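# Move a glass graduated cylinder from cart to bench

## Task

Pick one graduated cylinder off the top tray of the cart and leave it upright on the work surface of the bench that has shelves. All remaining cylinders must also be upright at the end. It counts as a failure if any cylinder tips over, reaches the floor, drops more than a few centimetres or is struck hard, since the glass breaks. The robot must open its gripper and back away afterwards, and must not topple or be left leaning. The cylinder has to stay put on its own, without the robot supporting it.

## Robot and tools

Robot: a Hello Robot Stretch 4 with a single arm. It has an omni-wheel base, a lift that slides up and down a mast, an arm that telescopes forward, a three-joint wrist (yaw, pitch, roll) and a two-finger gripper. It stands about 1.6 m tall, and its base rim lies within 0.23 m of the base origin. Cameras: head_camera, head_left_camera, head_right_camera (all on the head) and wrist_camera. Loose objects may occasionally get a short push from outside.

Frames: the base frame has its origin on the floor below the base centre, with x forward, y to the left and z up. hand_pose is given in this frame. It marks the point halfway between the fingers, 0.015 m back from the tips. With all wrist joints at 0, the hand axes line up with the base axes. The reported hand position may be a little wrong. The odometry frame is where the base frame was when the scene began.

execute_actions(actions, cameras): actions is a list holding one action, or an empty list to just read the state and images. An action contains "base", "joints" or both, optionally with "pace" and "contact_limits". Alternatively it is just {"end_of_arm": "enable_torque"}, which turns back on any wrist or gripper motor that shut itself off; that motor then holds its current position. All motions in an action start together and may finish at different times.
- base: exactly one relative move from where the base last reported itself. {"translate_m": d} drives straight, metres, forward positive, range -2 to 2. {"strafe_m": d} slides sideways, metres, left positive, -2 to 2. {"rotate_rad": d} turns in place, radians, counter-clockwise from above positive, -3.2 to 3.2.
- joints: a dictionary of absolute targets by joint name, not offsets. lift_m 0 to 1.2 m. arm_m 0 to 0.55 m of extension. wrist_yaw_rad -1.134 to 4.276: 0 points forward, positive turns left, 3.14 is folded back, and above 3.4 the arm may block it. wrist_pitch_rad -1.117 to 4.259: 0 is level and 1.57 points straight down. wrist_roll_rad -1.117 to 4.259: at 0 the fingers are level, and positive turns clockwise as seen from behind the gripper. gripper_m 0 to 0.08 m, the gap between the fingers. A joint target outside its range is clipped and then run, and the result reports this. Any other bad value or an unknown key rejects the whole call, and nothing moves.
- pace: "slow", "default", "fast" or "max". The base top speeds are 0.1, 0.3, 0.4 and 0.6 m/s, and the turn rates are 1, 2, 3 and 4 rad/s. Once the lift is above 0.2 m these drop, down to 0.3 m/s and 1 rad/s at 1.2 m. No single action runs longer than 15 s.
- contact_limits: only {"arm_m": value}, from 0 (gentlest) to 0.75 (firmest). The default is 0.5.
- cameras: a list of camera names, or "all". If left out or null you get every camera; [] gives no images. The pictures line lists the order of the images.
A joint or the base left out of an action can still be driving toward an older target, and the status lines will not show it. If one call reports a stop, the rest of that reply's execute_actions, wait and finished_scene calls are skipped.

wait(seconds): 0 to 10 s. It commands nothing and returns the same output as an empty action.
zoom_image(camera, region): region is [x0, y0, x1, y1] in pixels of that camera's most recent full image, with the origin at top left and a size of at most 504x504.
finished_scene(scene): closes the current scene by number once the last command has been held. It cannot be undone. Replying without any tool call also ends things.

Results: base_status and joint_status report how each motion finished. "done" for the base only means the wheels turned the commanded amount, even if they slipped. "off_target" means the part stopped short and may still be pushing. "contact_stop_at_<key>" means it met resistance, dropped its target and now holds; in on_its_own a contact_stop makes the lift, arm or wheels slack, so a lift can sag under load and a base can drift. "limit_stop_at_<name>" is a built-in limit. "limit_stop_at_tilt" means a lean over 6 degrees; the lift, arm and wheels go slack and ignore commands until the lean decreases. "limit_stop_at_own_body" means self-collision was prevented; you can still move away from the body, and the lift and arm may go slack. This is likely when the wrist pitch is below -0.2 with roll below -0.4 or above 4. "torque_fault" means a wrist or gripper motor hit its maximum and went limp; send enable_torque. on_its_own reports anything you did not command, and its "held at" value is the target being held. lidar_m gives 12 distances, one per 30-degree sector: the 1st is straight ahead, then counter-clockwise, so the 4th is left, the 7th behind and the 10th right. "-" means nothing was seen, or something is closer than 0.25 m. The lidar misses glass and thin legs. wrist_depth_mm is a 7x7 grid of depths in mm (100 to 2000), read from the top left; glass does not appear in it. base_odometry counts wheel turns. If turned_by_wheels and turned_by_imu differ by more than about 0.1 rad, the base probably slipped or bumped something. base_tilt is in degrees, with forward and right positive. motor_effort is in percent, with the peak shown in brackets. A level gripper carrying a load moves the wrist_pitch effort away from 0. For the wheels, positive effort turns the base right.

Gripper: to grip, command a width smaller than the object. When it is holding something, the gripper_m reading stays above the command and the status reads off_target. If the gripper effort stays more than about 50 away from 0, the motor faults and the fingers may spring open. A wrist also faults if the gripper is pressed into something or holds more than about 2.7 kg level.

Start: send lift_m 0.4 and wrist_yaw_rad 0 together to unfold the wrist. Handle the glass gently: use slow pace and a low arm contact limit near the cylinders. Place a cylinder down onto the bench without dropping it, open the gripper, then pull the arm back and move away. Avoid turning or driving with more than 1 kg held and arm_m above 0.2, and avoid hard or high pushes, since these can tip the robot.

Each tool is called after "Call:" by a JSON object that holds its "fn" and its "kwargs", one argument or row to a line.

## Session

Call:
{"fn": "execute_actions", "kwargs": {
  "actions": []
}}

Scene clock: 0.00 s.
base_odometry: x=+0.000 y=+0.000 heading=+0.000 (m, m, rad; odometry frame)
turned_by_wheels: +0.000 (rad since the last result)
turned_by_imu: +0.000 (rad since the last result)
base_tilt: forward=+0.1 right=-0.5 (deg)
lidar_m: 1.79 1.82 1.98 1.14 1.15 1.41 1.72 1.68 2.21 1.93 1.58 2.41
base_status: not commanded
joint_positions: lift_m=+0.274 arm_m=-0.001 wrist_yaw_rad=+3.146 wrist_pitch_rad=-0.010 wrist_roll_rad=-0.014 gripper_m=+0.040
joint_status: not commanded
motor_effort: lift_m=+18 arm_m=+0 wrist_yaw_rad=-1 wrist_pitch_rad=-8 wrist_roll_rad=+0 gripper_m=-1 wheel_0=+0 wheel_1=+0 wheel_2=+0 (%)
hand_pose: x=-0.0434 y=+0.0865 z=+0.4547 quat_wxyz=(-0.002, +0.005, -0.007, +1.000) (m; base frame)
wrist_depth_mm: - 139 268 - - - 1921 / - 119 147 - - - 1661 / - 117 146 - - - 1336 / - 131 181 - - - 1336 / 201 - - - - - 1336 / 220 1756 1756 1708 1618 1576 1336 / 220 1205 106 1138 125 - 1078
pictures: head_camera, head_left_camera, head_right_camera, wrist_camera
Images, in order (width x height): head_camera 420x560, head_left_camera 420x672, head_right_camera 420x672, wrist_camera 616x392.

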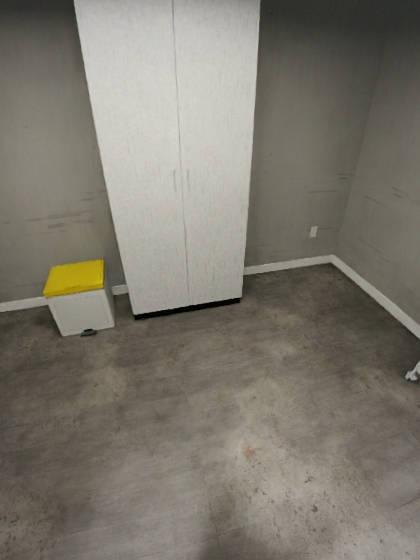

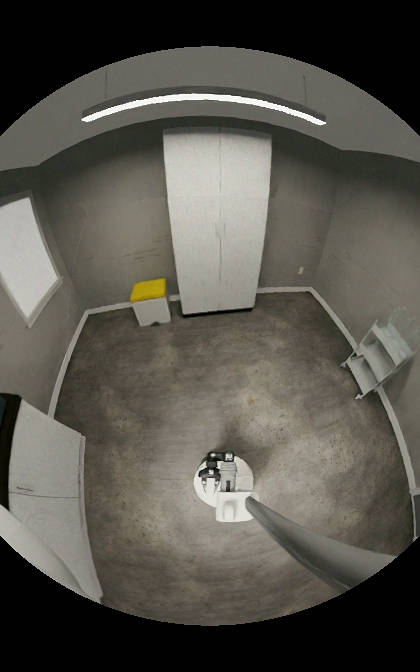

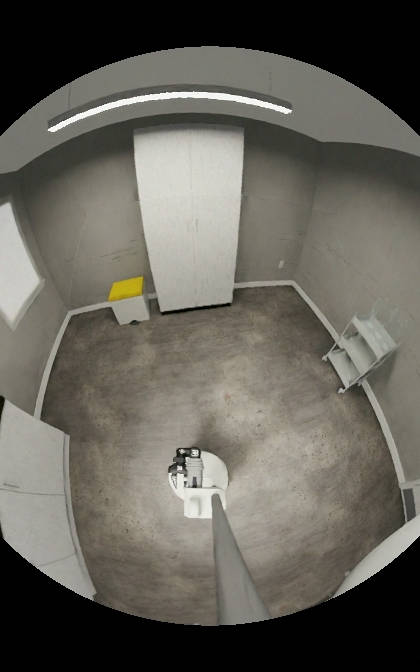

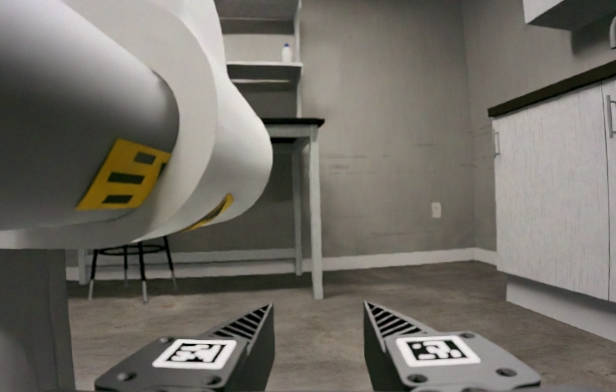

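Cart is to the right (~-60°), bench behind.

Call:
{"fn": "execute_actions", "kwargs": {
  "actions": [
    {"base":{"rotate_rad":-1.0},"joints":{"lift_m":0.8,"wrist_yaw_rad":0,"gripper_m":0.08}}
  ],
  "cameras": ["head_camera","wrist_camera"]
}}

Scene clock: 4.93 s.
base_odometry: x=+0.000 y=+0.000 heading=-1.000 (m, m, rad; odometry frame)
turned_by_wheels: -1.000 (rad since the last result)
turned_by_imu: -1.013 (rad since the last result)
base_tilt: forward=+0.2 right=-0.7 (deg)
lidar_m: 1.58 2.46 1.79 1.84 1.92 1.12 1.16 1.48 1.67 1.70 2.14 1.96
base_status: done
joint_positions: lift_m=+0.800 arm_m=-0.001 wrist_yaw_rad=+0.000 wrist_pitch_rad=-0.010 wrist_roll_rad=-0.014 gripper_m=+0.080
joint_status: all done
motor_effort: lift_m=+22(22) arm_m=-1(0) wrist_yaw_rad=-2(7) wrist_pitch_rad=-8(8) wrist_roll_rad=+0(1) gripper_m=+1(4) wheel_0=+2(7) wheel_1=+1(6) wheel_2=+1(2) (%)
hand_pose: x=+0.3823 y=-0.0874 z=+0.9801 quat_wxyz=(+1.000, -0.007, -0.005, +0.000) (m; base frame)
wrist_depth_mm: - - - 1863 1708 1537 1397 / - - - 1921 1708 1576 1464 / - - - 1921 1708 1576 1430 / - - - 1863 1756 1576 1430 / - - - 1863 1708 1576 1464 / - - - 1708 1618 1537 1397 / - - 145 1576 1397 - -
pictures: head_camera, wrist_camera
camera_calibration (this result's frames):
wrist_camera: T_world_to_cam=[[0.0130246, -0.99982, -0.0138211, -0.0783437], [0.0109345, 0.0139638, -0.999843, 1.03623], [0.999855, 0.0128715, 0.0111144, -0.242871], [0, 0, 0, 1]] pos_world=[0.232525, -0.0896732, 1.03768]
Images, in order (width x height): head_camera 420x560, wrist_camera 616x392.

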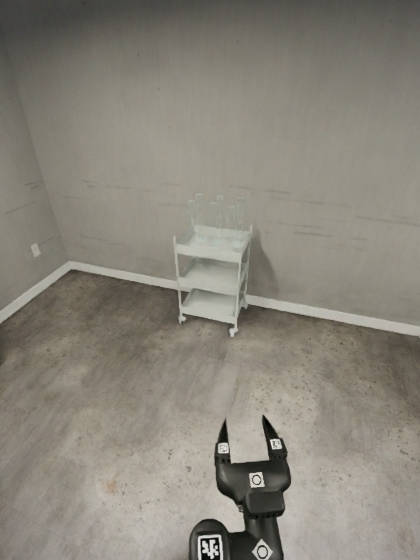

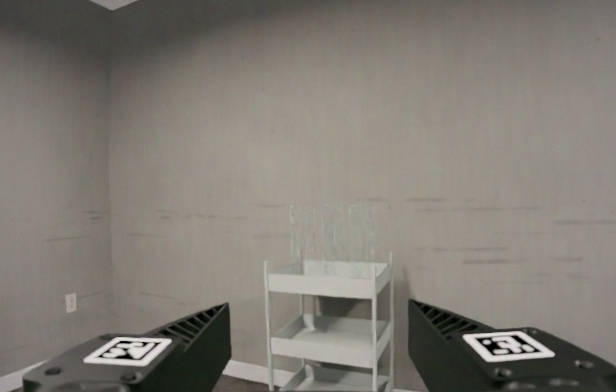

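Call:
{"fn": "execute_actions", "kwargs": {
  "actions": [
    {"base":{"translate_m":0.7},"joints":{"lift_m":0.85}}
  ],
  "cameras": ["head_camera","wrist_camera"]
}}

Scene clock: 8.90 s.
base_odometry: x=+0.378 y=-0.589 heading=-1.000 (m, m, rad; odometry frame)
turned_by_wheels: +0.000 (rad since the last result)
turned_by_imu: +0.000 (rad since the last result)
base_tilt: forward=+0.3 right=-0.7 (deg)
lidar_m: 0.89 1.67 1.54 1.56 1.89 1.79 1.84 2.16 1.91 1.93 1.44 0.89
base_status: done
joint_positions: lift_m=+0.850 arm_m=-0.001 wrist_yaw_rad=+0.000 wrist_pitch_rad=-0.010 wrist_roll_rad=-0.014 gripper_m=+0.080
joint_status: all done
motor_effort: lift_m=+21(23) arm_m=+0(0) wrist_yaw_rad=-1(2) wrist_pitch_rad=-8(8) wrist_roll_rad=-1(2) gripper_m=+1(1) wheel_0=+1(2) wheel_1=+1(6) wheel_2=+0(9) (%)
hand_pose: x=+0.3823 y=-0.0874 z=+1.0301 quat_wxyz=(+1.000, -0.007, -0.005, +0.000) (m; base frame)
wrist_depth_mm: 1756 1499 1336 1160 1060 976 904 / 1708 1499 1336 1160 1060 976 891 / 1708 1537 1308 1160 1060 976 904 / 1708 1499 1336 1205 1042 976 917 / 1756 1537 1336 1160 1078 991 904 / 1756 1464 1281 1182 1025 960 891 / - - 145 946 842 - -
pictures: head_camera, wrist_camera
camera_calibration (this result's frames):
wrist_camera: T_world_to_cam=[[0.0128326, -0.999822, -0.0138211, -0.0776194], [0.0109372, 0.0139617, -0.999843, 1.08627], [0.999858, 0.0126794, 0.0111144, -0.243427], [0, 0, 0, 1]] pos_world=[0.232508, -0.0896853, 1.08773]
Images, in order (width x height): head_camera 420x560, wrist_camera 616x392.

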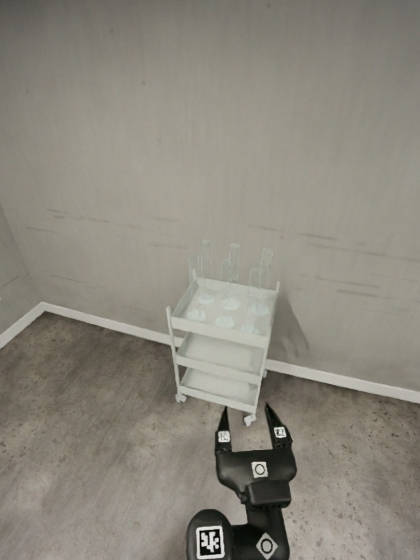

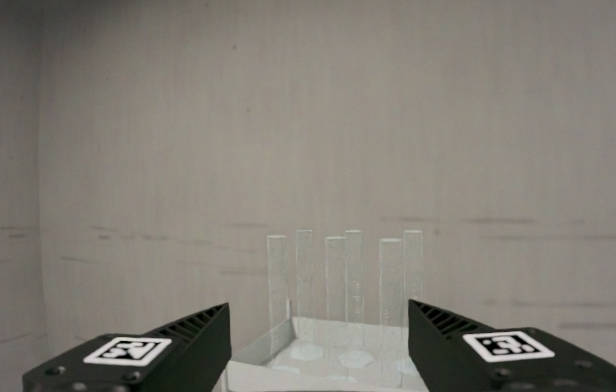

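Call:
{"fn": "execute_actions", "kwargs": {
  "actions": [
    {"base":{"rotate_rad":-0.45}}
  ],
  "cameras": []
}}

Call:
{"fn": "execute_actions", "kwargs": {
  "actions": [
    {"base":{"strafe_m":0.45},"joints":{"lift_m":0.75}}
  ],
  "cameras": ["head_camera","wrist_camera"]
}}

Scene clock: 10.30 s.
base_odometry: x=+0.378 y=-0.589 heading=-1.449 (m, m, rad; odometry frame)
turned_by_wheels: -0.450 (rad since the last result)
turned_by_imu: -0.456 (rad since the last result)
base_tilt: forward=+0.1 right=-0.7 (deg)
lidar_m: 0.87 0.90 1.78 1.53 1.57 2.03 1.79 1.85 2.07 1.92 1.98 1.41
base_status: done
joint_positions: lift_m=+0.850 arm_m=-0.001 wrist_yaw_rad=+0.000 wrist_pitch_rad=-0.010 wrist_roll_rad=-0.014 gripper_m=+0.080
joint_status: not commanded
motor_effort: lift_m=+21(21) arm_m=+0(0) wrist_yaw_rad=+0(2) wrist_pitch_rad=-8(8) wrist_roll_rad=-1(1) gripper_m=+1(1) wheel_0=+2(7) wheel_1=+1(4) wheel_2=-2(4) (%)
hand_pose: x=+0.3823 y=-0.0874 z=+1.0301 quat_wxyz=(+1.000, -0.007, -0.005, +0.000) (m; base frame)
wrist_depth_mm: 1098 1098 1098 1118 1138 1138 1160 / 1078 1118 1098 1160 1118 1138 1138 / 1078 1098 1098 1098 1118 1118 1138 / 1098 1078 1118 1118 1138 1118 1138 / 1042 1078 1098 1138 1138 1160 1138 / 1078 1078 1078 1098 1138 1138 1138 / - - 145 1078 1098 - -
pictures: none
No camera images: the call's "cameras" was empty. Leave "cameras" out to get every camera's image.

Scene clock: 13.13 s.
base_odometry: x=+0.825 y=-0.534 heading=-1.449 (m, m, rad; odometry frame)
turned_by_wheels: +0.000 (rad since the last result)
turned_by_imu: +0.001 (rad since the last result)
base_tilt: forward=+0.1 right=-0.7 (deg)
lidar_m: 0.85 1.30 1.65 1.07 1.11 1.49 1.89 1.89 2.51 2.37 1.99 0.92
base_status: done
joint_positions: lift_m=+0.750 arm_m=-0.001 wrist_yaw_rad=+0.000 wrist_pitch_rad=-0.010 wrist_roll_rad=-0.014 gripper_m=+0.080
joint_status: all done
motor_effort: lift_m=+14(20) arm_m=+0(0) wrist_yaw_rad=-1(0) wrist_pitch_rad=-8(8) wrist_roll_rad=-1(1) gripper_m=+1(1) wheel_0=+2(9) wheel_1=-1(9) wheel_2=-1(0) (%)
hand_pose: x=+0.3823 y=-0.0874 z=+0.9307 quat_wxyz=(+1.000, -0.007, -0.005, +0.000) (m; base frame)
wrist_depth_mm: 1060 1060 1078 1098 1078 1078 1098 / 1060 1060 1060 1098 1078 1078 1118 / 1060 1078 1078 1060 1078 1098 1098 / 1060 1060 1042 1060 1098 1098 1098 / 1042 1060 1060 1078 1078 1078 1118 / 1060 1042 960 976 991 1098 1118 / - - 145 640 647 - -
pictures: head_camera, wrist_camera
camera_calibration (this result's frames):
wrist_camera: T_world_to_cam=[[0.0128022, -0.999823, -0.0138207, -0.0789887], [0.0109376, 0.0139611, -0.999843, 0.986862], [0.999858, 0.0126491, 0.0111144, -0.242325], [0, 0, 0, 1]] pos_world=[0.232508, -0.0896872, 0.988309]
Images, in order (width x height): head_camera 420x560, wrist_camera 616x392.

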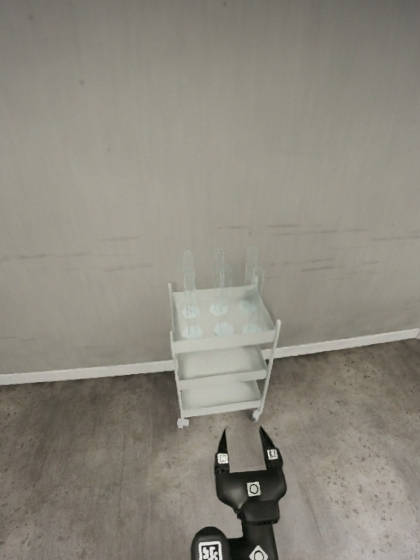

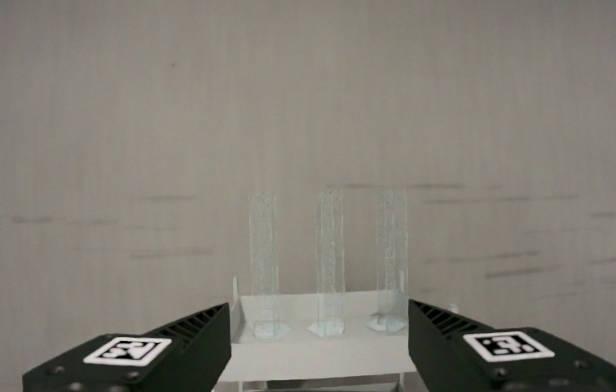

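Call:
{"fn": "execute_actions", "kwargs": {
  "actions": [
    {"base":{"translate_m":0.25},"joints":{"lift_m":0.72,"arm_m":0.1}}
  ],
  "cameras": ["head_camera","wrist_camera"]
}}

Scene clock: 15.63 s.
base_odometry: x=+0.855 y=-0.783 heading=-1.450 (m, m, rad; odometry frame)
turned_by_wheels: +0.000 (rad since the last result)
turned_by_imu: +0.000 (rad since the last result)
base_tilt: forward=+0.0 right=-0.7 (deg)
lidar_m: 0.59 1.07 1.41 1.14 1.14 1.46 2.12 2.14 2.53 2.35 1.60 0.63
base_status: done
joint_positions: lift_m=+0.720 arm_m=+0.099 wrist_yaw_rad=+0.000 wrist_pitch_rad=-0.010 wrist_roll_rad=-0.014 gripper_m=+0.080
joint_status: all done
motor_effort: lift_m=+14(13) arm_m=+7(7) wrist_yaw_rad=+0(0) wrist_pitch_rad=-8(8) wrist_roll_rad=-2(1) gripper_m=+1(1) wheel_0=+0(5) wheel_1=-2(4) wheel_2=+1(9) (%)
hand_pose: x=+0.4824 y=-0.0874 z=+0.9007 quat_wxyz=(+1.000, -0.007, -0.005, +0.000) (m; base frame)
wrist_depth_mm: 715 723 715 741 741 750 759 / 707 715 723 723 732 741 768 / 715 715 732 723 732 732 768 / 707 707 723 741 732 750 759 / 707 723 732 732 732 732 759 / 699 707 723 732 723 741 750 / - - 145 621 574 - -
pictures: head_camera, wrist_camera
camera_calibration (this result's frames):
wrist_camera: T_world_to_cam=[[0.0128686, -0.999822, -0.013821, -0.0807014], [0.0109173, 0.0139618, -0.999843, 0.95582], [0.999858, 0.0127157, 0.011095, -0.342021], [0, 0, 0, 1]] pos_world=[0.332576, -0.089683, 0.958349]
Images, in order (width x height): head_camera 420x560, wrist_camera 616x392.

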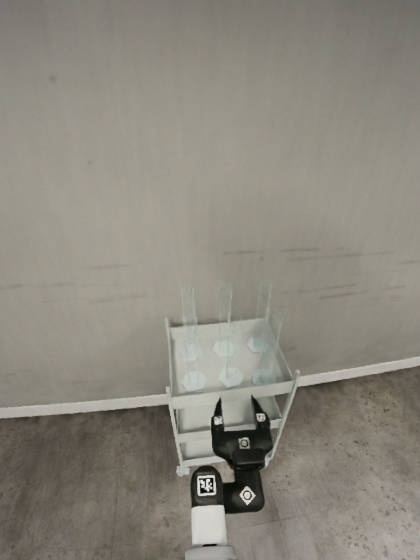

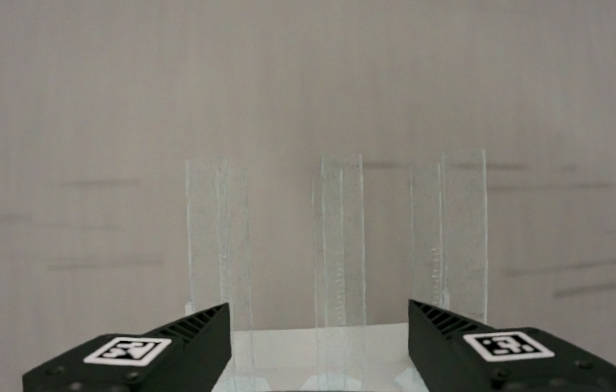

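Call:
{"fn": "execute_actions", "kwargs": {
  "actions": [
    {"base":{"strafe_m":-0.025},"joints":{"arm_m":0.2},"pace":"slow"}
  ],
  "cameras": ["head_camera","wrist_camera"]
}}

Scene clock: 18.40 s.
base_odometry: x=+0.831 y=-0.786 heading=-1.450 (m, m, rad; odometry frame)
turned_by_wheels: +0.000 (rad since the last result)
turned_by_imu: +0.000 (rad since the last result)
base_tilt: forward=+0.0 right=-0.6 (deg)
lidar_m: 0.60 1.04 1.41 1.15 1.16 1.52 2.13 2.16 2.49 2.33 1.59 0.63
base_status: done
joint_positions: lift_m=+0.720 arm_m=+0.199 wrist_yaw_rad=+0.000 wrist_pitch_rad=-0.010 wrist_roll_rad=-0.014 gripper_m=+0.080
joint_status: all done
motor_effort: lift_m=+14(14) arm_m=+7(8) wrist_yaw_rad=-2(1) wrist_pitch_rad=-8(7) wrist_roll_rad=-1(2) gripper_m=+1(1) wheel_0=+1(10) wheel_1=-1(7) wheel_2=+0(3) (%)
hand_pose: x=+0.5823 y=-0.0874 z=+0.9007 quat_wxyz=(+1.000, -0.007, -0.005, +0.000) (m; base frame)
wrist_depth_mm: 609 615 634 634 634 640 647 / 609 621 621 634 634 654 647 / 615 615 621 621 640 647 640 / 615 615 621 634 634 640 654 / 615 615 627 627 634 634 654 / 615 615 627 627 640 647 647 / - - 145 521 530 - -
pictures: head_camera, wrist_camera
camera_calibration (this result's frames):
wrist_camera: T_world_to_cam=[[0.0128192, -0.999822, -0.013821, -0.0819693], [0.010918, 0.0139613, -0.999843, 0.954729], [0.999858, 0.0126663, 0.011095, -0.44195], [0, 0, 0, 1]] pos_world=[0.432514, -0.0896861, 0.958349]
Images, in order (width x height): head_camera 420x560, wrist_camera 616x392.

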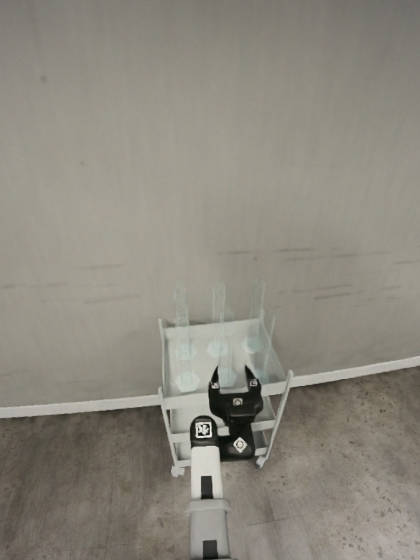

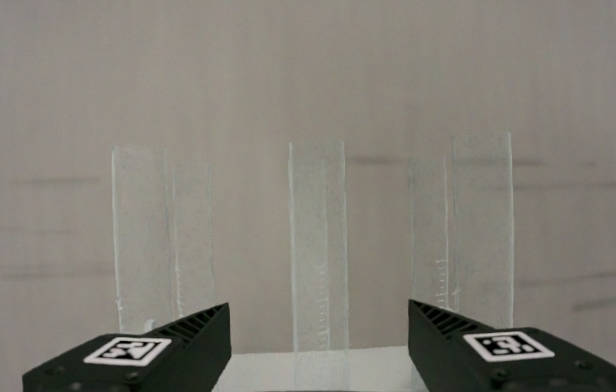

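Call:
{"fn": "execute_actions", "kwargs": {
  "actions": [
    {"joints":{"arm_m":0.3},"pace":"slow"}
  ],
  "cameras": ["head_camera","wrist_camera"]
}}

Scene clock: 20.87 s.
base_odometry: x=+0.831 y=-0.786 heading=-1.450 (m, m, rad; odometry frame)
turned_by_wheels: +0.000 (rad since the last result)
turned_by_imu: +0.000 (rad since the last result)
base_tilt: forward=+0.1 right=-0.7 (deg)
lidar_m: 0.59 1.07 1.40 1.15 1.16 1.53 2.13 2.14 2.48 2.32 1.61 0.63
base_status: not commanded
joint_positions: lift_m=+0.720 arm_m=+0.299 wrist_yaw_rad=+0.000 wrist_pitch_rad=-0.010 wrist_roll_rad=-0.014 gripper_m=+0.080
joint_status: all done
motor_effort: lift_m=+14(14) arm_m=+7(8) wrist_yaw_rad=-1(1) wrist_pitch_rad=-8(8) wrist_roll_rad=+0(1) gripper_m=+1(1) wheel_0=+0(1) wheel_1=-1(1) wheel_2=+0(0) (%)
hand_pose: x=+0.6823 y=-0.0874 z=+0.9007 quat_wxyz=(+1.000, -0.007, -0.005, +0.000) (m; base frame)
wrist_depth_mm: 517 521 525 535 535 539 544 / 517 525 517 530 539 539 549 / 512 517 517 530 530 539 549 / 508 521 530 530 530 544 549 / 517 521 521 525 535 539 539 / 512 521 521 530 539 539 544 / - - 145 525 525 - -
pictures: head_camera, wrist_camera
camera_calibration (this result's frames):
wrist_camera: T_world_to_cam=[[0.0128205, -0.999822, -0.0138211, -0.0832518], [0.0109179, 0.0139614, -0.999843, 0.953637], [0.999858, 0.0126676, 0.0110949, -0.541935], [0, 0, 0, 1]] pos_world=[0.532514, -0.089686, 0.958349]
Images, in order (width x height): head_camera 420x560, wrist_camera 616x392.

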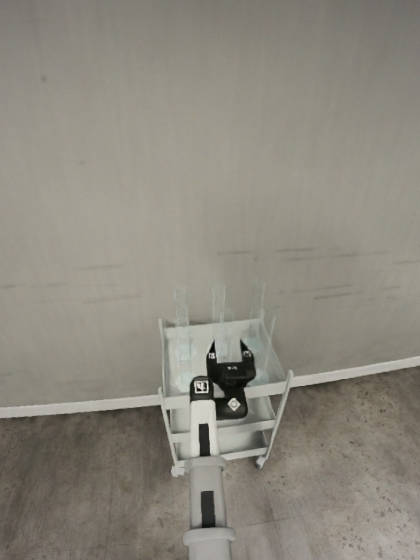

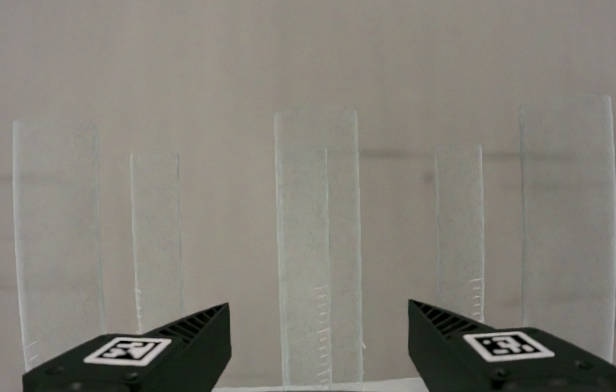

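Call:
{"fn": "execute_actions", "kwargs": {
  "actions": [
    {"joints":{"arm_m":0.365},"pace":"slow"}
  ],
  "cameras": []
}}

Call:
{"fn": "execute_actions", "kwargs": {
  "actions": [
    {"joints":{"gripper_m":0.035},"pace":"slow"}
  ],
  "cameras": ["head_camera","wrist_camera"]
}}

Scene clock: 32.17 s.
base_odometry: x=+0.831 y=-0.786 heading=-1.450 (m, m, rad; odometry frame)
turned_by_wheels: +0.000 (rad since the last result)
turned_by_imu: +0.000 (rad since the last result)
base_tilt: forward=+0.0 right=-0.7 (deg)
lidar_m: 0.59 1.05 1.42 1.14 1.16 1.52 2.12 2.15 2.47 2.30 1.58 0.65
base_status: not commanded
joint_positions: lift_m=+0.720 arm_m=+0.364 wrist_yaw_rad=+0.000 wrist_pitch_rad=-0.010 wrist_roll_rad=-0.014 gripper_m=+0.080
joint_status: all done
motor_effort: lift_m=+14(14) arm_m=+7(7) wrist_yaw_rad=-1(1) wrist_pitch_rad=-8(8) wrist_roll_rad=-1(1) gripper_m=+1(1) wheel_0=+1(0) wheel_1=-1(1) wheel_2=+0(0) (%)
hand_pose: x=+0.7473 y=-0.0874 z=+0.9007 quat_wxyz=(+1.000, -0.007, -0.005, +0.000) (m; base frame)
wrist_depth_mm: 452 455 459 466 473 477 484 / 452 455 459 466 469 469 477 / 452 455 466 466 473 477 477 / 452 452 459 466 473 473 477 / 452 459 459 466 466 469 480 / 452 459 459 469 469 469 480 / - - 145 466 469 - -
pictures: none
No camera images: the call's "cameras" was empty. Leave "cameras" out to get every camera's image.

Scene clock: 33.80 s.
base_odometry: x=+0.831 y=-0.786 heading=-1.450 (m, m, rad; odometry frame)
turned_by_wheels: +0.000 (rad since the last result)
turned_by_imu: +0.000 (rad since the last result)
base_tilt: forward=+0.1 right=-0.6 (deg)
lidar_m: 0.59 1.07 1.38 1.16 1.14 1.50 2.13 2.17 2.49 2.32 1.62 0.64
base_status: not commanded
joint_positions: lift_m=+0.720 arm_m=+0.364 wrist_yaw_rad=+0.000 wrist_pitch_rad=-0.010 wrist_roll_rad=-0.014 gripper_m=+0.042
joint_status: gripper_m off_target (ended at +0.042, target +0.035)
motor_effort: lift_m=+14(14) arm_m=+7(7) wrist_yaw_rad=+0(0) wrist_pitch_rad=-7(8) wrist_roll_rad=-1(2) gripper_m=-36(38) wheel_0=+0(0) wheel_1=-1(1) wheel_2=+0(0) (%)
hand_pose: x=+0.7473 y=-0.0875 z=+0.9008 quat_wxyz=(+1.000, -0.007, -0.005, +0.000) (m; base frame)
wrist_depth_mm: 449 455 459 466 473 473 477 / 452 452 462 459 469 477 473 / 452 459 459 466 473 473 473 / 455 459 459 462 469 473 480 / 455 455 459 466 469 477 480 / 452 459 466 462 473 477 477 / 452 459 108 466 132 - 473
pictures: head_camera, wrist_camera
camera_calibration (this result's frames):
wrist_camera: T_world_to_cam=[[0.0126121, -0.999824, -0.0138895, -0.0839121], [0.0110631, 0.0140293, -0.99984, 0.952854], [0.999859, 0.0124564, 0.0112381, -0.607056], [0, 0, 0, 1]] pos_world=[0.597487, -0.0897034, 0.958358]
Images, in order (width x height): head_camera 420x560, wrist_camera 616x392.

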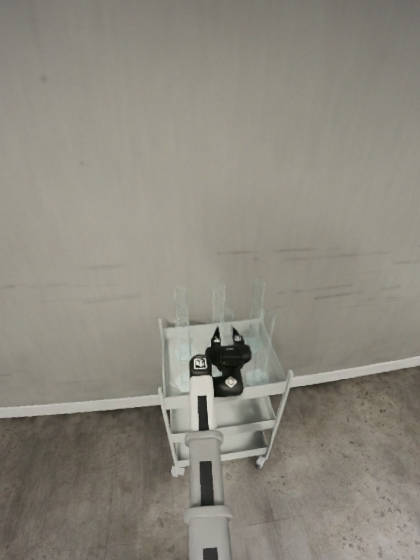

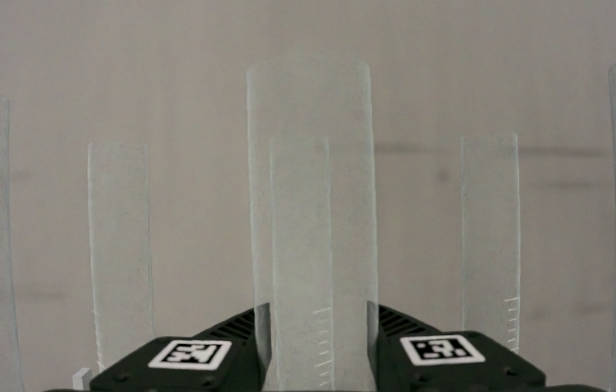

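Gripped. Lift, retract, turn toward the bench.

Call:
{"fn": "execute_actions", "kwargs": {
  "actions": [
    {"joints":{"lift_m":0.9},"pace":"slow"}
  ],
  "cameras": []
}}

Call:
{"fn": "execute_actions", "kwargs": {
  "actions": [
    {"joints":{"arm_m":0.0,"lift_m":1.0},"base":{"translate_m":-0.3}}
  ],
  "cameras": ["head_camera"]
}}

Call:
{"fn": "execute_actions", "kwargs": {
  "actions": [
    {"base":{"rotate_rad":-1.7},"pace":"slow"}
  ],
  "cameras": ["head_camera","wrist_camera"]
}}

Scene clock: 36.23 s.
base_odometry: x=+0.831 y=-0.786 heading=-1.450 (m, m, rad; odometry frame)
turned_by_wheels: +0.000 (rad since the last result)
turned_by_imu: +0.000 (rad since the last result)
base_tilt: forward=+0.1 right=-0.6 (deg)
lidar_m: 0.58 1.06 1.38 1.12 1.15 1.51 2.13 2.17 2.48 2.33 1.61 0.66
base_status: not commanded
joint_positions: lift_m=+0.900 arm_m=+0.364 wrist_yaw_rad=+0.000 wrist_pitch_rad=-0.009 wrist_roll_rad=-0.014 gripper_m=+0.042
joint_status: all done
motor_effort: lift_m=+23(24) arm_m=+7(7) wrist_yaw_rad=-1(0) wrist_pitch_rad=-12(12) wrist_roll_rad=-1(1) gripper_m=-36(36) wheel_0=+1(1) wheel_1=-1(1) wheel_2=+0(0) (%)
hand_pose: x=+0.7473 y=-0.0875 z=+1.0797 quat_wxyz=(+1.000, -0.007, -0.004, +0.000) (m; base frame)
wrist_depth_mm: 459 452 462 462 473 473 477 / 452 455 462 462 469 473 477 / 455 459 459 466 473 473 480 / 452 455 455 462 473 473 477 / 452 455 459 466 469 469 477 / 452 455 459 462 466 473 473 / 452 452 108 466 132 - 480
pictures: none
No camera images: the call's "cameras" was empty. Leave "cameras" out to get every camera's image.

Scene clock: 38.70 s.
base_odometry: x=+0.794 y=-0.488 heading=-1.450 (m, m, rad; odometry frame)
turned_by_wheels: +0.000 (rad since the last result)
turned_by_imu: +0.000 (rad since the last result)
base_tilt: forward=+0.2 right=-0.7 (deg)
lidar_m: 0.89 1.37 1.69 1.10 1.13 1.49 1.84 1.84 2.40 2.34 2.09 0.34
base_status: done
joint_positions: lift_m=+1.000 arm_m=+0.001 wrist_yaw_rad=+0.000 wrist_pitch_rad=-0.009 wrist_roll_rad=-0.014 gripper_m=+0.042
joint_status: all done
motor_effort: lift_m=+23(24) arm_m=-7(8) wrist_yaw_rad=-1(0) wrist_pitch_rad=-13(13) wrist_roll_rad=-1(2) gripper_m=-36(36) wheel_0=+0(6) wheel_1=-1(5) wheel_2=-1(10) (%)
hand_pose: x=+0.3848 y=-0.0875 z=+1.1797 quat_wxyz=(+1.000, -0.007, -0.004, +0.000) (m; base frame)
wrist_depth_mm: 1098 1098 1098 1138 1138 1118 1160 / 1098 1118 1098 1160 1138 1138 1182 / 1118 1118 1098 1138 1182 1160 1138 / 1098 1138 1118 1118 1138 1138 1160 / 1078 1098 1138 1118 1138 1160 1182 / 1098 1118 1118 1098 1118 1138 1138 / 1098 1118 108 1118 132 - 1182
pictures: head_camera
Images, in order (width x height): head_camera 420x560.

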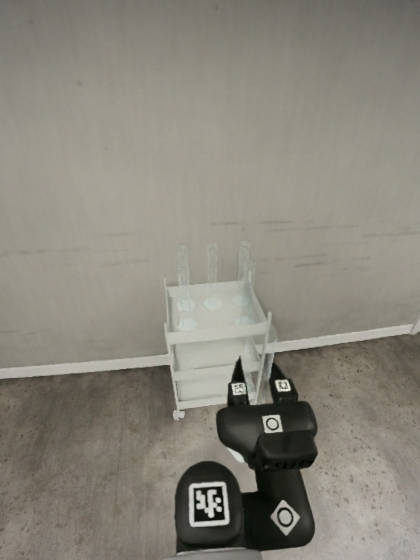

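Scene clock: 41.70 s.
base_odometry: x=+0.794 y=-0.488 heading=+3.134 (m, m, rad; odometry frame)
turned_by_wheels: -1.700 (rad since the last result)
turned_by_imu: -1.723 (rad since the last result)
base_tilt: forward=+0.1 right=-0.5 (deg)
lidar_m: 2.32 2.36 1.51 0.89 0.88 1.61 1.10 1.11 1.33 2.39 1.82 0.33
base_status: done
joint_positions: lift_m=+1.000 arm_m=+0.001 wrist_yaw_rad=+0.000 wrist_pitch_rad=-0.009 wrist_roll_rad=-0.014 gripper_m=+0.042
joint_status: not commanded
motor_effort: lift_m=+23(23) arm_m=-7(7) wrist_yaw_rad=+0(2) wrist_pitch_rad=-13(13) wrist_roll_rad=-1(2) gripper_m=-36(36) wheel_0=+0(5) wheel_1=+1(4) wheel_2=+1(6) (%)
hand_pose: x=+0.3848 y=-0.0874 z=+1.1797 quat_wxyz=(+1.000, -0.007, -0.004, +0.000) (m; base frame)
wrist_depth_mm: - - - - - - - / - - - - - - - / - - - - - - - / - - - - - - - / - - - - - - - / - - - - - - 1921 / - - 108 - 132 - 1921
pictures: head_camera, wrist_camera
camera_calibration (this result's frames):
wrist_camera: T_world_to_cam=[[0.0126554, -0.999823, -0.0138971, -0.0754593], [0.00924713, 0.0140146, -0.999859, 1.23644], [0.999877, 0.0125251, 0.00942286, -0.245588], [0, 0, 0, 1]] pos_world=[0.23508, -0.0896982, 1.23753]
Images, in order (width x height): head_camera 420x560, wrist_camera 616x392.

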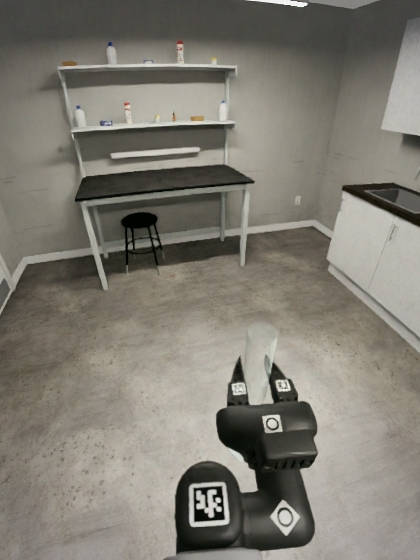

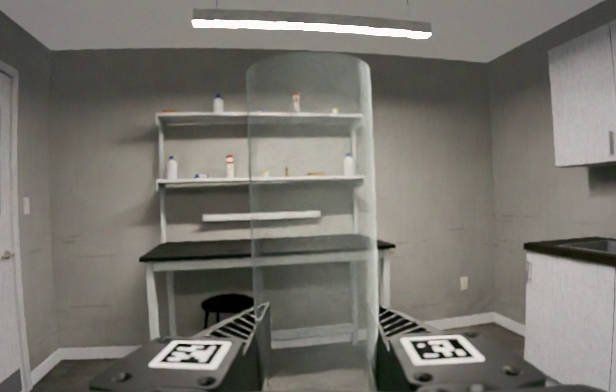

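Call:
{"fn": "execute_actions", "kwargs": {
  "actions": [
    {"base":{"translate_m":1.8},"joints":{"lift_m":1.05}}
  ],
  "cameras": ["head_camera","wrist_camera"]
}}

Scene clock: 49.33 s.
base_odometry: x=-1.006 y=-0.474 heading=+3.134 (m, m, rad; odometry frame)
turned_by_wheels: +0.000 (rad since the last result)
turned_by_imu: +0.000 (rad since the last result)
base_tilt: forward=+0.1 right=-0.6 (deg)
lidar_m: 0.58 0.58 0.71 1.67 1.70 1.87 2.88 2.88 1.62 1.41 1.41 0.34
base_status: done
joint_positions: lift_m=+1.050 arm_m=+0.001 wrist_yaw_rad=+0.000 wrist_pitch_rad=-0.009 wrist_roll_rad=-0.014 gripper_m=+0.042
joint_status: all done
motor_effort: lift_m=+22(24) arm_m=-7(7) wrist_yaw_rad=-1(2) wrist_pitch_rad=-13(13) wrist_roll_rad=-1(2) gripper_m=-36(36) wheel_0=-1(5) wheel_1=+1(6) wheel_2=+1(9) (%)
hand_pose: x=+0.3848 y=-0.0874 z=+1.2297 quat_wxyz=(+1.000, -0.007, -0.004, +0.000) (m; base frame)
wrist_depth_mm: 1078 1118 1098 1182 1182 1336 1430 / 1078 1138 1160 1182 1255 1336 1397 / 1078 1138 1138 1205 1255 1308 1366 / 1078 1118 1182 1182 1255 1281 1366 / 1078 1098 1160 1182 1229 1308 1397 / 1098 1098 1138 1205 1160 1366 1397 / 842 842 108 788 132 - 1336
pictures: head_camera, wrist_camera
camera_calibration (this result's frames):
wrist_camera: T_world_to_cam=[[0.0129308, -0.99982, -0.0138973, -0.0748114], [0.00924337, 0.0140174, -0.999859, 1.28643], [0.999874, 0.0128005, 0.00942296, -0.246041], [0, 0, 0, 1]] pos_world=[0.235086, -0.0896809, 1.28753]
Images, in order (width x height): head_camera 420x560, wrist_camera 616x392.

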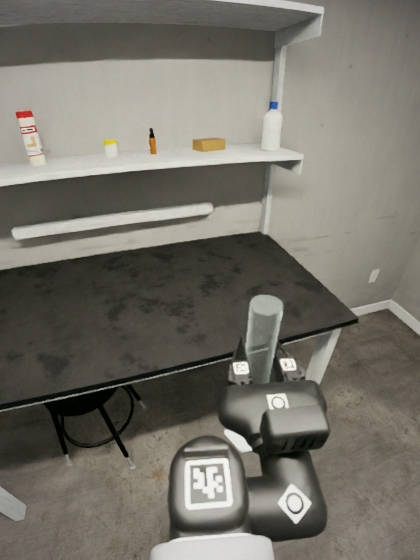

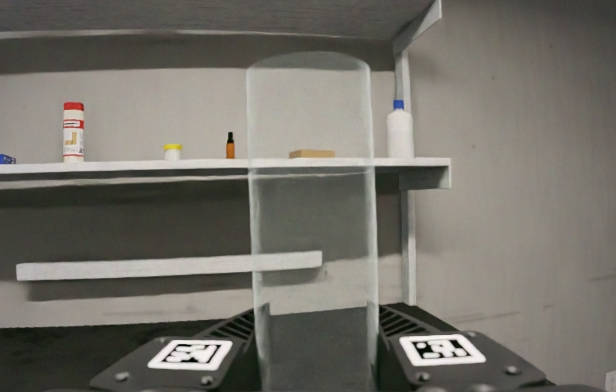

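Call:
{"fn": "execute_actions", "kwargs": {
  "actions": [
    {"base":{"rotate_rad":0.3},"joints":{"lift_m":0.98},"pace":"slow"}
  ],
  "cameras": []
}}

Call:
{"fn": "execute_actions", "kwargs": {
  "actions": [
    {"joints":{"arm_m":0.38},"pace":"slow"}
  ],
  "cameras": ["head_camera","wrist_camera"]
}}

Scene clock: 50.93 s.
base_odometry: x=-1.006 y=-0.474 heading=-2.849 (m, m, rad; odometry frame)
turned_by_wheels: +0.300 (rad since the last result)
turned_by_imu: +0.304 (rad since the last result)
base_tilt: forward=+0.0 right=-0.6 (deg)
lidar_m: 0.58 0.63 0.92 1.68 1.82 2.05 2.87 1.87 1.44 1.40 0.78 0.33
base_status: done
joint_positions: lift_m=+0.980 arm_m=+0.001 wrist_yaw_rad=+0.000 wrist_pitch_rad=-0.009 wrist_roll_rad=-0.014 gripper_m=+0.042
joint_status: all done
motor_effort: lift_m=+14(22) arm_m=-7(7) wrist_yaw_rad=-1(2) wrist_pitch_rad=-13(13) wrist_roll_rad=-1(0) gripper_m=-36(36) wheel_0=-2(4) wheel_1=+0(3) wheel_2=+0(4) (%)
hand_pose: x=+0.3848 y=-0.0874 z=+1.1603 quat_wxyz=(+1.000, -0.007, -0.004, +0.000) (m; base frame)
wrist_depth_mm: 1255 1205 1205 1160 1118 1098 1078 / 1308 1229 1229 1182 1118 1118 1060 / 1138 1060 1078 1160 1138 1078 976 / 1281 1229 1182 1182 1138 1118 1042 / 1308 1281 1205 1182 1098 1098 1078 / 976 991 1008 991 946 904 878 / 676 683 108 647 132 - 615
pictures: none
No camera images: the call's "cameras" was empty. Leave "cameras" out to get every camera's image.

Scene clock: 56.00 s.
base_odometry: x=-1.006 y=-0.474 heading=-2.849 (m, m, rad; odometry frame)
turned_by_wheels: +0.000 (rad since the last result)
turned_by_imu: +0.000 (rad since the last result)
base_tilt: forward=+0.1 right=-0.6 (deg)
lidar_m: 0.58 0.64 0.90 1.69 1.82 2.02 2.88 1.91 1.43 1.40 0.79 0.59
base_status: not commanded
joint_positions: lift_m=+0.980 arm_m=+0.379 wrist_yaw_rad=+0.000 wrist_pitch_rad=-0.009 wrist_roll_rad=-0.014 gripper_m=+0.042
joint_status: all done
motor_effort: lift_m=+14(14) arm_m=+7(8) wrist_yaw_rad=-1(1) wrist_pitch_rad=-12(13) wrist_roll_rad=-1(1) gripper_m=-36(36) wheel_0=-2(2) wheel_1=+0(0) wheel_2=+0(0) (%)
hand_pose: x=+0.7623 y=-0.0874 z=+1.1603 quat_wxyz=(+1.000, -0.007, -0.004, +0.000) (m; base frame)
wrist_depth_mm: 866 842 809 809 759 759 732 / 854 535 504 517 466 466 455 / 768 831 798 778 768 759 723 / 878 831 809 788 759 750 723 / 866 831 809 788 768 741 741 / 854 854 820 798 768 759 723 / 676 691 108 634 132 - 621
pictures: head_camera, wrist_camera
camera_calibration (this result's frames):
wrist_camera: T_world_to_cam=[[0.0128345, -0.999821, -0.0138975, -0.0806033], [0.00924488, 0.0140167, -0.999859, 1.21364], [0.999875, 0.0127042, 0.00942312, -0.622882], [0, 0, 0, 1]] pos_world=[0.612619, -0.089687, 1.21822]
Images, in order (width x height): head_camera 420x560, wrist_camera 616x392.

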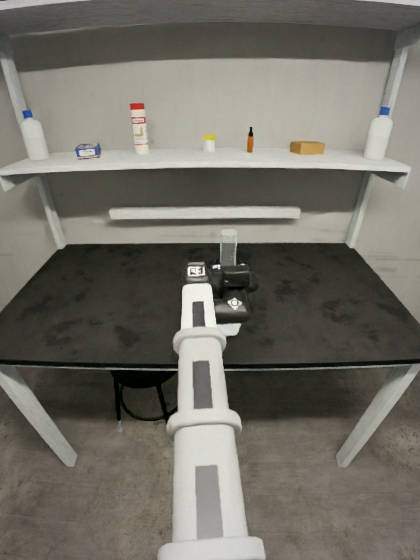

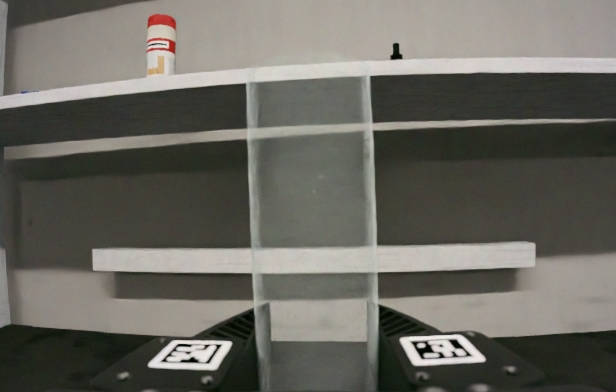

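Call:
{"fn": "execute_actions", "kwargs": {
  "actions": [
    {"joints":{"lift_m":0.93},"pace":"slow"}
  ],
  "cameras": []
}}

Call:
{"fn": "execute_actions", "kwargs": {
  "actions": [
    {"joints":{"lift_m":0.91},"pace":"slow"}
  ],
  "cameras": []
}}

Call:
{"fn": "execute_actions", "kwargs": {
  "actions": [
    {"joints":{"lift_m":0.895},"pace":"slow"}
  ],
  "cameras": []
}}

Scene clock: 57.47 s.
base_odometry: x=-1.006 y=-0.474 heading=-2.850 (m, m, rad; odometry frame)
turned_by_wheels: +0.000 (rad since the last result)
turned_by_imu: +0.000 (rad since the last result)
base_tilt: forward=+0.2 right=-0.7 (deg)
lidar_m: 0.55 0.62 0.90 1.67 1.85 2.04 2.89 1.88 1.43 1.41 0.81 0.60
base_status: not commanded
joint_positions: lift_m=+0.931 arm_m=+0.379 wrist_yaw_rad=-0.002 wrist_pitch_rad=-0.035 wrist_roll_rad=-0.014 gripper_m=+0.042
joint_status: all done
on_its_own: wrist_pitch_rad is at rest, and its effort (+64) is outside its rest range (-23 to +23)
motor_effort: lift_m=+2(14) arm_m=+7(7) wrist_yaw_rad=+4(6) wrist_pitch_rad=+64(65) wrist_roll_rad=-1(0) gripper_m=-35(36) wheel_0=-2(2) wheel_1=+0(0) wheel_2=-2(2) (%)
hand_pose: x=+0.7621 y=-0.0878 z=+1.1170 quat_wxyz=(+1.000, -0.007, -0.018, -0.001) (m; base frame)
wrist_depth_mm: 878 878 831 820 788 759 750 / 539 525 535 508 508 504 492 / 778 842 831 798 778 741 732 / 878 842 809 798 778 750 732 / 878 842 809 778 759 741 723 / 866 842 809 778 750 750 723 / 654 661 107 634 133 - 621
pictures: none
No camera images: the call's "cameras" was empty. Leave "cameras" out to get every camera's image.

Scene clock: 58.40 s.
base_odometry: x=-1.006 y=-0.474 heading=-2.850 (m, m, rad; odometry frame)
turned_by_wheels: +0.000 (rad since the last result)
turned_by_imu: +0.000 (rad since the last result)
base_tilt: forward=-0.1 right=-0.5 (deg)
lidar_m: 0.58 0.62 0.93 1.66 1.84 2.06 2.88 1.90 1.44 1.41 0.80 0.60
base_status: not commanded
joint_positions: lift_m=+0.911 arm_m=+0.379 wrist_yaw_rad=-0.002 wrist_pitch_rad=-0.036 wrist_roll_rad=-0.014 gripper_m=+0.042
joint_status: all done
on_its_own: wrist_pitch_rad is at rest, and its effort (+65) is outside its rest range (-23 to +23)
motor_effort: lift_m=+2(2) arm_m=+7(7) wrist_yaw_rad=+4(3) wrist_pitch_rad=+65(69) wrist_roll_rad=-2(2) gripper_m=-36(35) wheel_0=-2(2) wheel_1=+0(0) wheel_2=-2(2) (%)
hand_pose: x=+0.7621 y=-0.0878 z=+1.0971 quat_wxyz=(+1.000, -0.007, -0.018, -0.001) (m; base frame)
wrist_depth_mm: 904 854 842 798 615 439 427 / 549 530 549 554 564 554 549 / 866 854 820 798 788 750 741 / 866 842 820 798 768 750 741 / 866 831 820 788 759 741 741 / 866 831 798 778 750 741 715 / 609 621 107 574 132 - 569
pictures: none
No camera images: the call's "cameras" was empty. Leave "cameras" out to get every camera's image.

Scene clock: 58.97 s.
base_odometry: x=-1.006 y=-0.474 heading=-2.850 (m, m, rad; odometry frame)
turned_by_wheels: +0.000 (rad since the last result)
turned_by_imu: +0.000 (rad since the last result)
base_tilt: forward=+0.2 right=-0.7 (deg)
lidar_m: 0.58 0.60 0.94 1.68 1.83 2.01 2.88 1.87 1.45 1.41 0.80 0.60
base_status: not commanded
joint_positions: lift_m=+0.911 arm_m=+0.379 wrist_yaw_rad=-0.002 wrist_pitch_rad=-0.029 wrist_roll_rad=-0.014 gripper_m=+0.042
joint_status: lift_m contact_stop (moved +0.000 of -0.016)
on_its_own: lift_m is slack since a contact_stop (your +0.895 is given up); wrist_pitch_rad is at rest, and its effort (+47) is outside its rest range (-23 to +23)
motor_effort: lift_m=+14(15) arm_m=+7(7) wrist_yaw_rad=+4(6) wrist_pitch_rad=+47(69) wrist_roll_rad=-2(2) gripper_m=-35(35) wheel_0=-2(2) wheel_1=+0(0) wheel_2=-2(2) (%)
hand_pose: x=+0.7622 y=-0.0878 z=+1.0959 quat_wxyz=(+1.000, -0.007, -0.015, -0.001) (m; base frame)
wrist_depth_mm: 878 866 831 627 459 436 421 / 530 554 574 591 585 585 580 / 878 842 820 820 788 759 732 / 904 842 820 798 759 750 723 / 866 842 820 788 715 732 732 / 866 831 820 788 750 741 715 / 585 591 107 554 132 - 544
pictures: none
No camera images: the call's "cameras" was empty. Leave "cameras" out to get every camera's image.

It's down on the table. Release.

Call:
{"fn": "execute_actions", "kwargs": {
  "actions": [
    {"joints":{"gripper_m":0.08,"lift_m":0.915},"pace":"slow"}
  ],
  "cameras": []
}}

Call:
{"fn": "execute_actions", "kwargs": {
  "actions": [
    {"joints":{"arm_m":0.0}}
  ],
  "cameras": ["head_camera","wrist_camera"]
}}

Scene clock: 60.57 s.
base_odometry: x=-1.006 y=-0.474 heading=-2.849 (m, m, rad; odometry frame)
turned_by_wheels: +0.000 (rad since the last result)
turned_by_imu: +0.000 (rad since the last result)
base_tilt: forward=+0.2 right=-0.7 (deg)
lidar_m: 0.59 0.62 0.92 1.69 1.84 2.05 2.89 1.88 1.44 1.40 0.79 0.62
base_status: not commanded
joint_positions: lift_m=+0.915 arm_m=+0.379 wrist_yaw_rad=+0.000 wrist_pitch_rad=-0.011 wrist_roll_rad=-0.014 gripper_m=+0.080
joint_status: all done
motor_effort: lift_m=+18(18) arm_m=+7(7) wrist_yaw_rad=-1(4) wrist_pitch_rad=-7(43) wrist_roll_rad=-2(2) gripper_m=+1(35) wheel_0=-2(2) wheel_1=+0(0) wheel_2=+0(2) (%)
hand_pose: x=+0.7624 y=-0.0874 z=+1.0955 quat_wxyz=(+1.000, -0.007, -0.005, +0.000) (m; base frame)
wrist_depth_mm: 866 627 477 466 455 462 459 / 585 615 647 668 676 668 661 / 866 854 820 788 778 759 715 / 891 842 809 798 768 750 741 / 878 842 809 778 768 750 732 / 759 788 809 788 768 741 683 / - - 145 525 462 - -
pictures: none
No camera images: the call's "cameras" was empty. Leave "cameras" out to get every camera's image.

Scene clock: 62.80 s.
base_odometry: x=-1.006 y=-0.474 heading=-2.849 (m, m, rad; odometry frame)
turned_by_wheels: +0.000 (rad since the last result)
turned_by_imu: +0.000 (rad since the last result)
base_tilt: forward=-0.1 right=-0.8 (deg)
lidar_m: 0.56 0.63 0.88 1.66 1.85 2.04 2.88 1.90 1.45 1.39 0.81 0.60
base_status: not commanded
joint_positions: lift_m=+0.915 arm_m=+0.001 wrist_yaw_rad=+0.000 wrist_pitch_rad=-0.010 wrist_roll_rad=-0.014 gripper_m=+0.080
joint_status: all done
motor_effort: lift_m=+18(18) arm_m=-7(8) wrist_yaw_rad=-1(1) wrist_pitch_rad=-8(8) wrist_roll_rad=-1(1) gripper_m=+1(1) wheel_0=-2(2) wheel_1=+0(0) wheel_2=+0(0) (%)
hand_pose: x=+0.3848 y=-0.0874 z=+1.0954 quat_wxyz=(+1.000, -0.007, -0.005, +0.000) (m; base frame)
wrist_depth_mm: 1308 1255 1205 1160 1118 1118 1078 / 1281 1229 1182 1160 1138 1098 854 / 1042 1182 1205 1182 1118 1078 1042 / 1308 1229 1182 1160 1160 1098 1060 / 1281 1255 1205 1138 1118 1118 1060 / 768 778 798 778 750 732 691 / - - 145 521 473 - -
pictures: head_camera, wrist_camera
camera_calibration (this result's frames):
wrist_camera: T_world_to_cam=[[0.0126947, -0.999822, -0.0139653, -0.0765676], [0.010935, 0.0141044, -0.999841, 1.15152], [0.99986, 0.0125399, 0.0111121, -0.246642], [0, 0, 0, 1]] pos_world=[0.234987, -0.0897026, 1.15301]
Images, in order (width x height): head_camera 420x560, wrist_camera 616x392.

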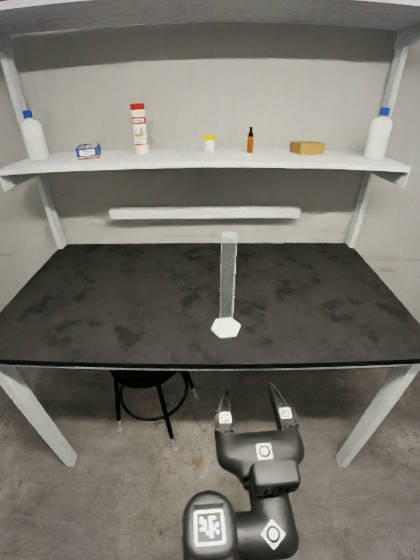

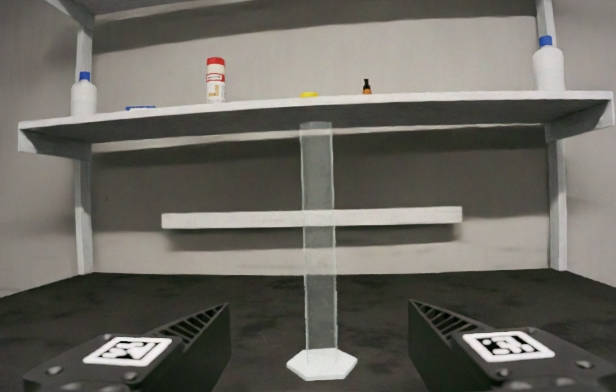

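Call:
{"fn": "finished_scene", "kwargs": {
  "scene": 1
}}

The scene is finished: the task was done.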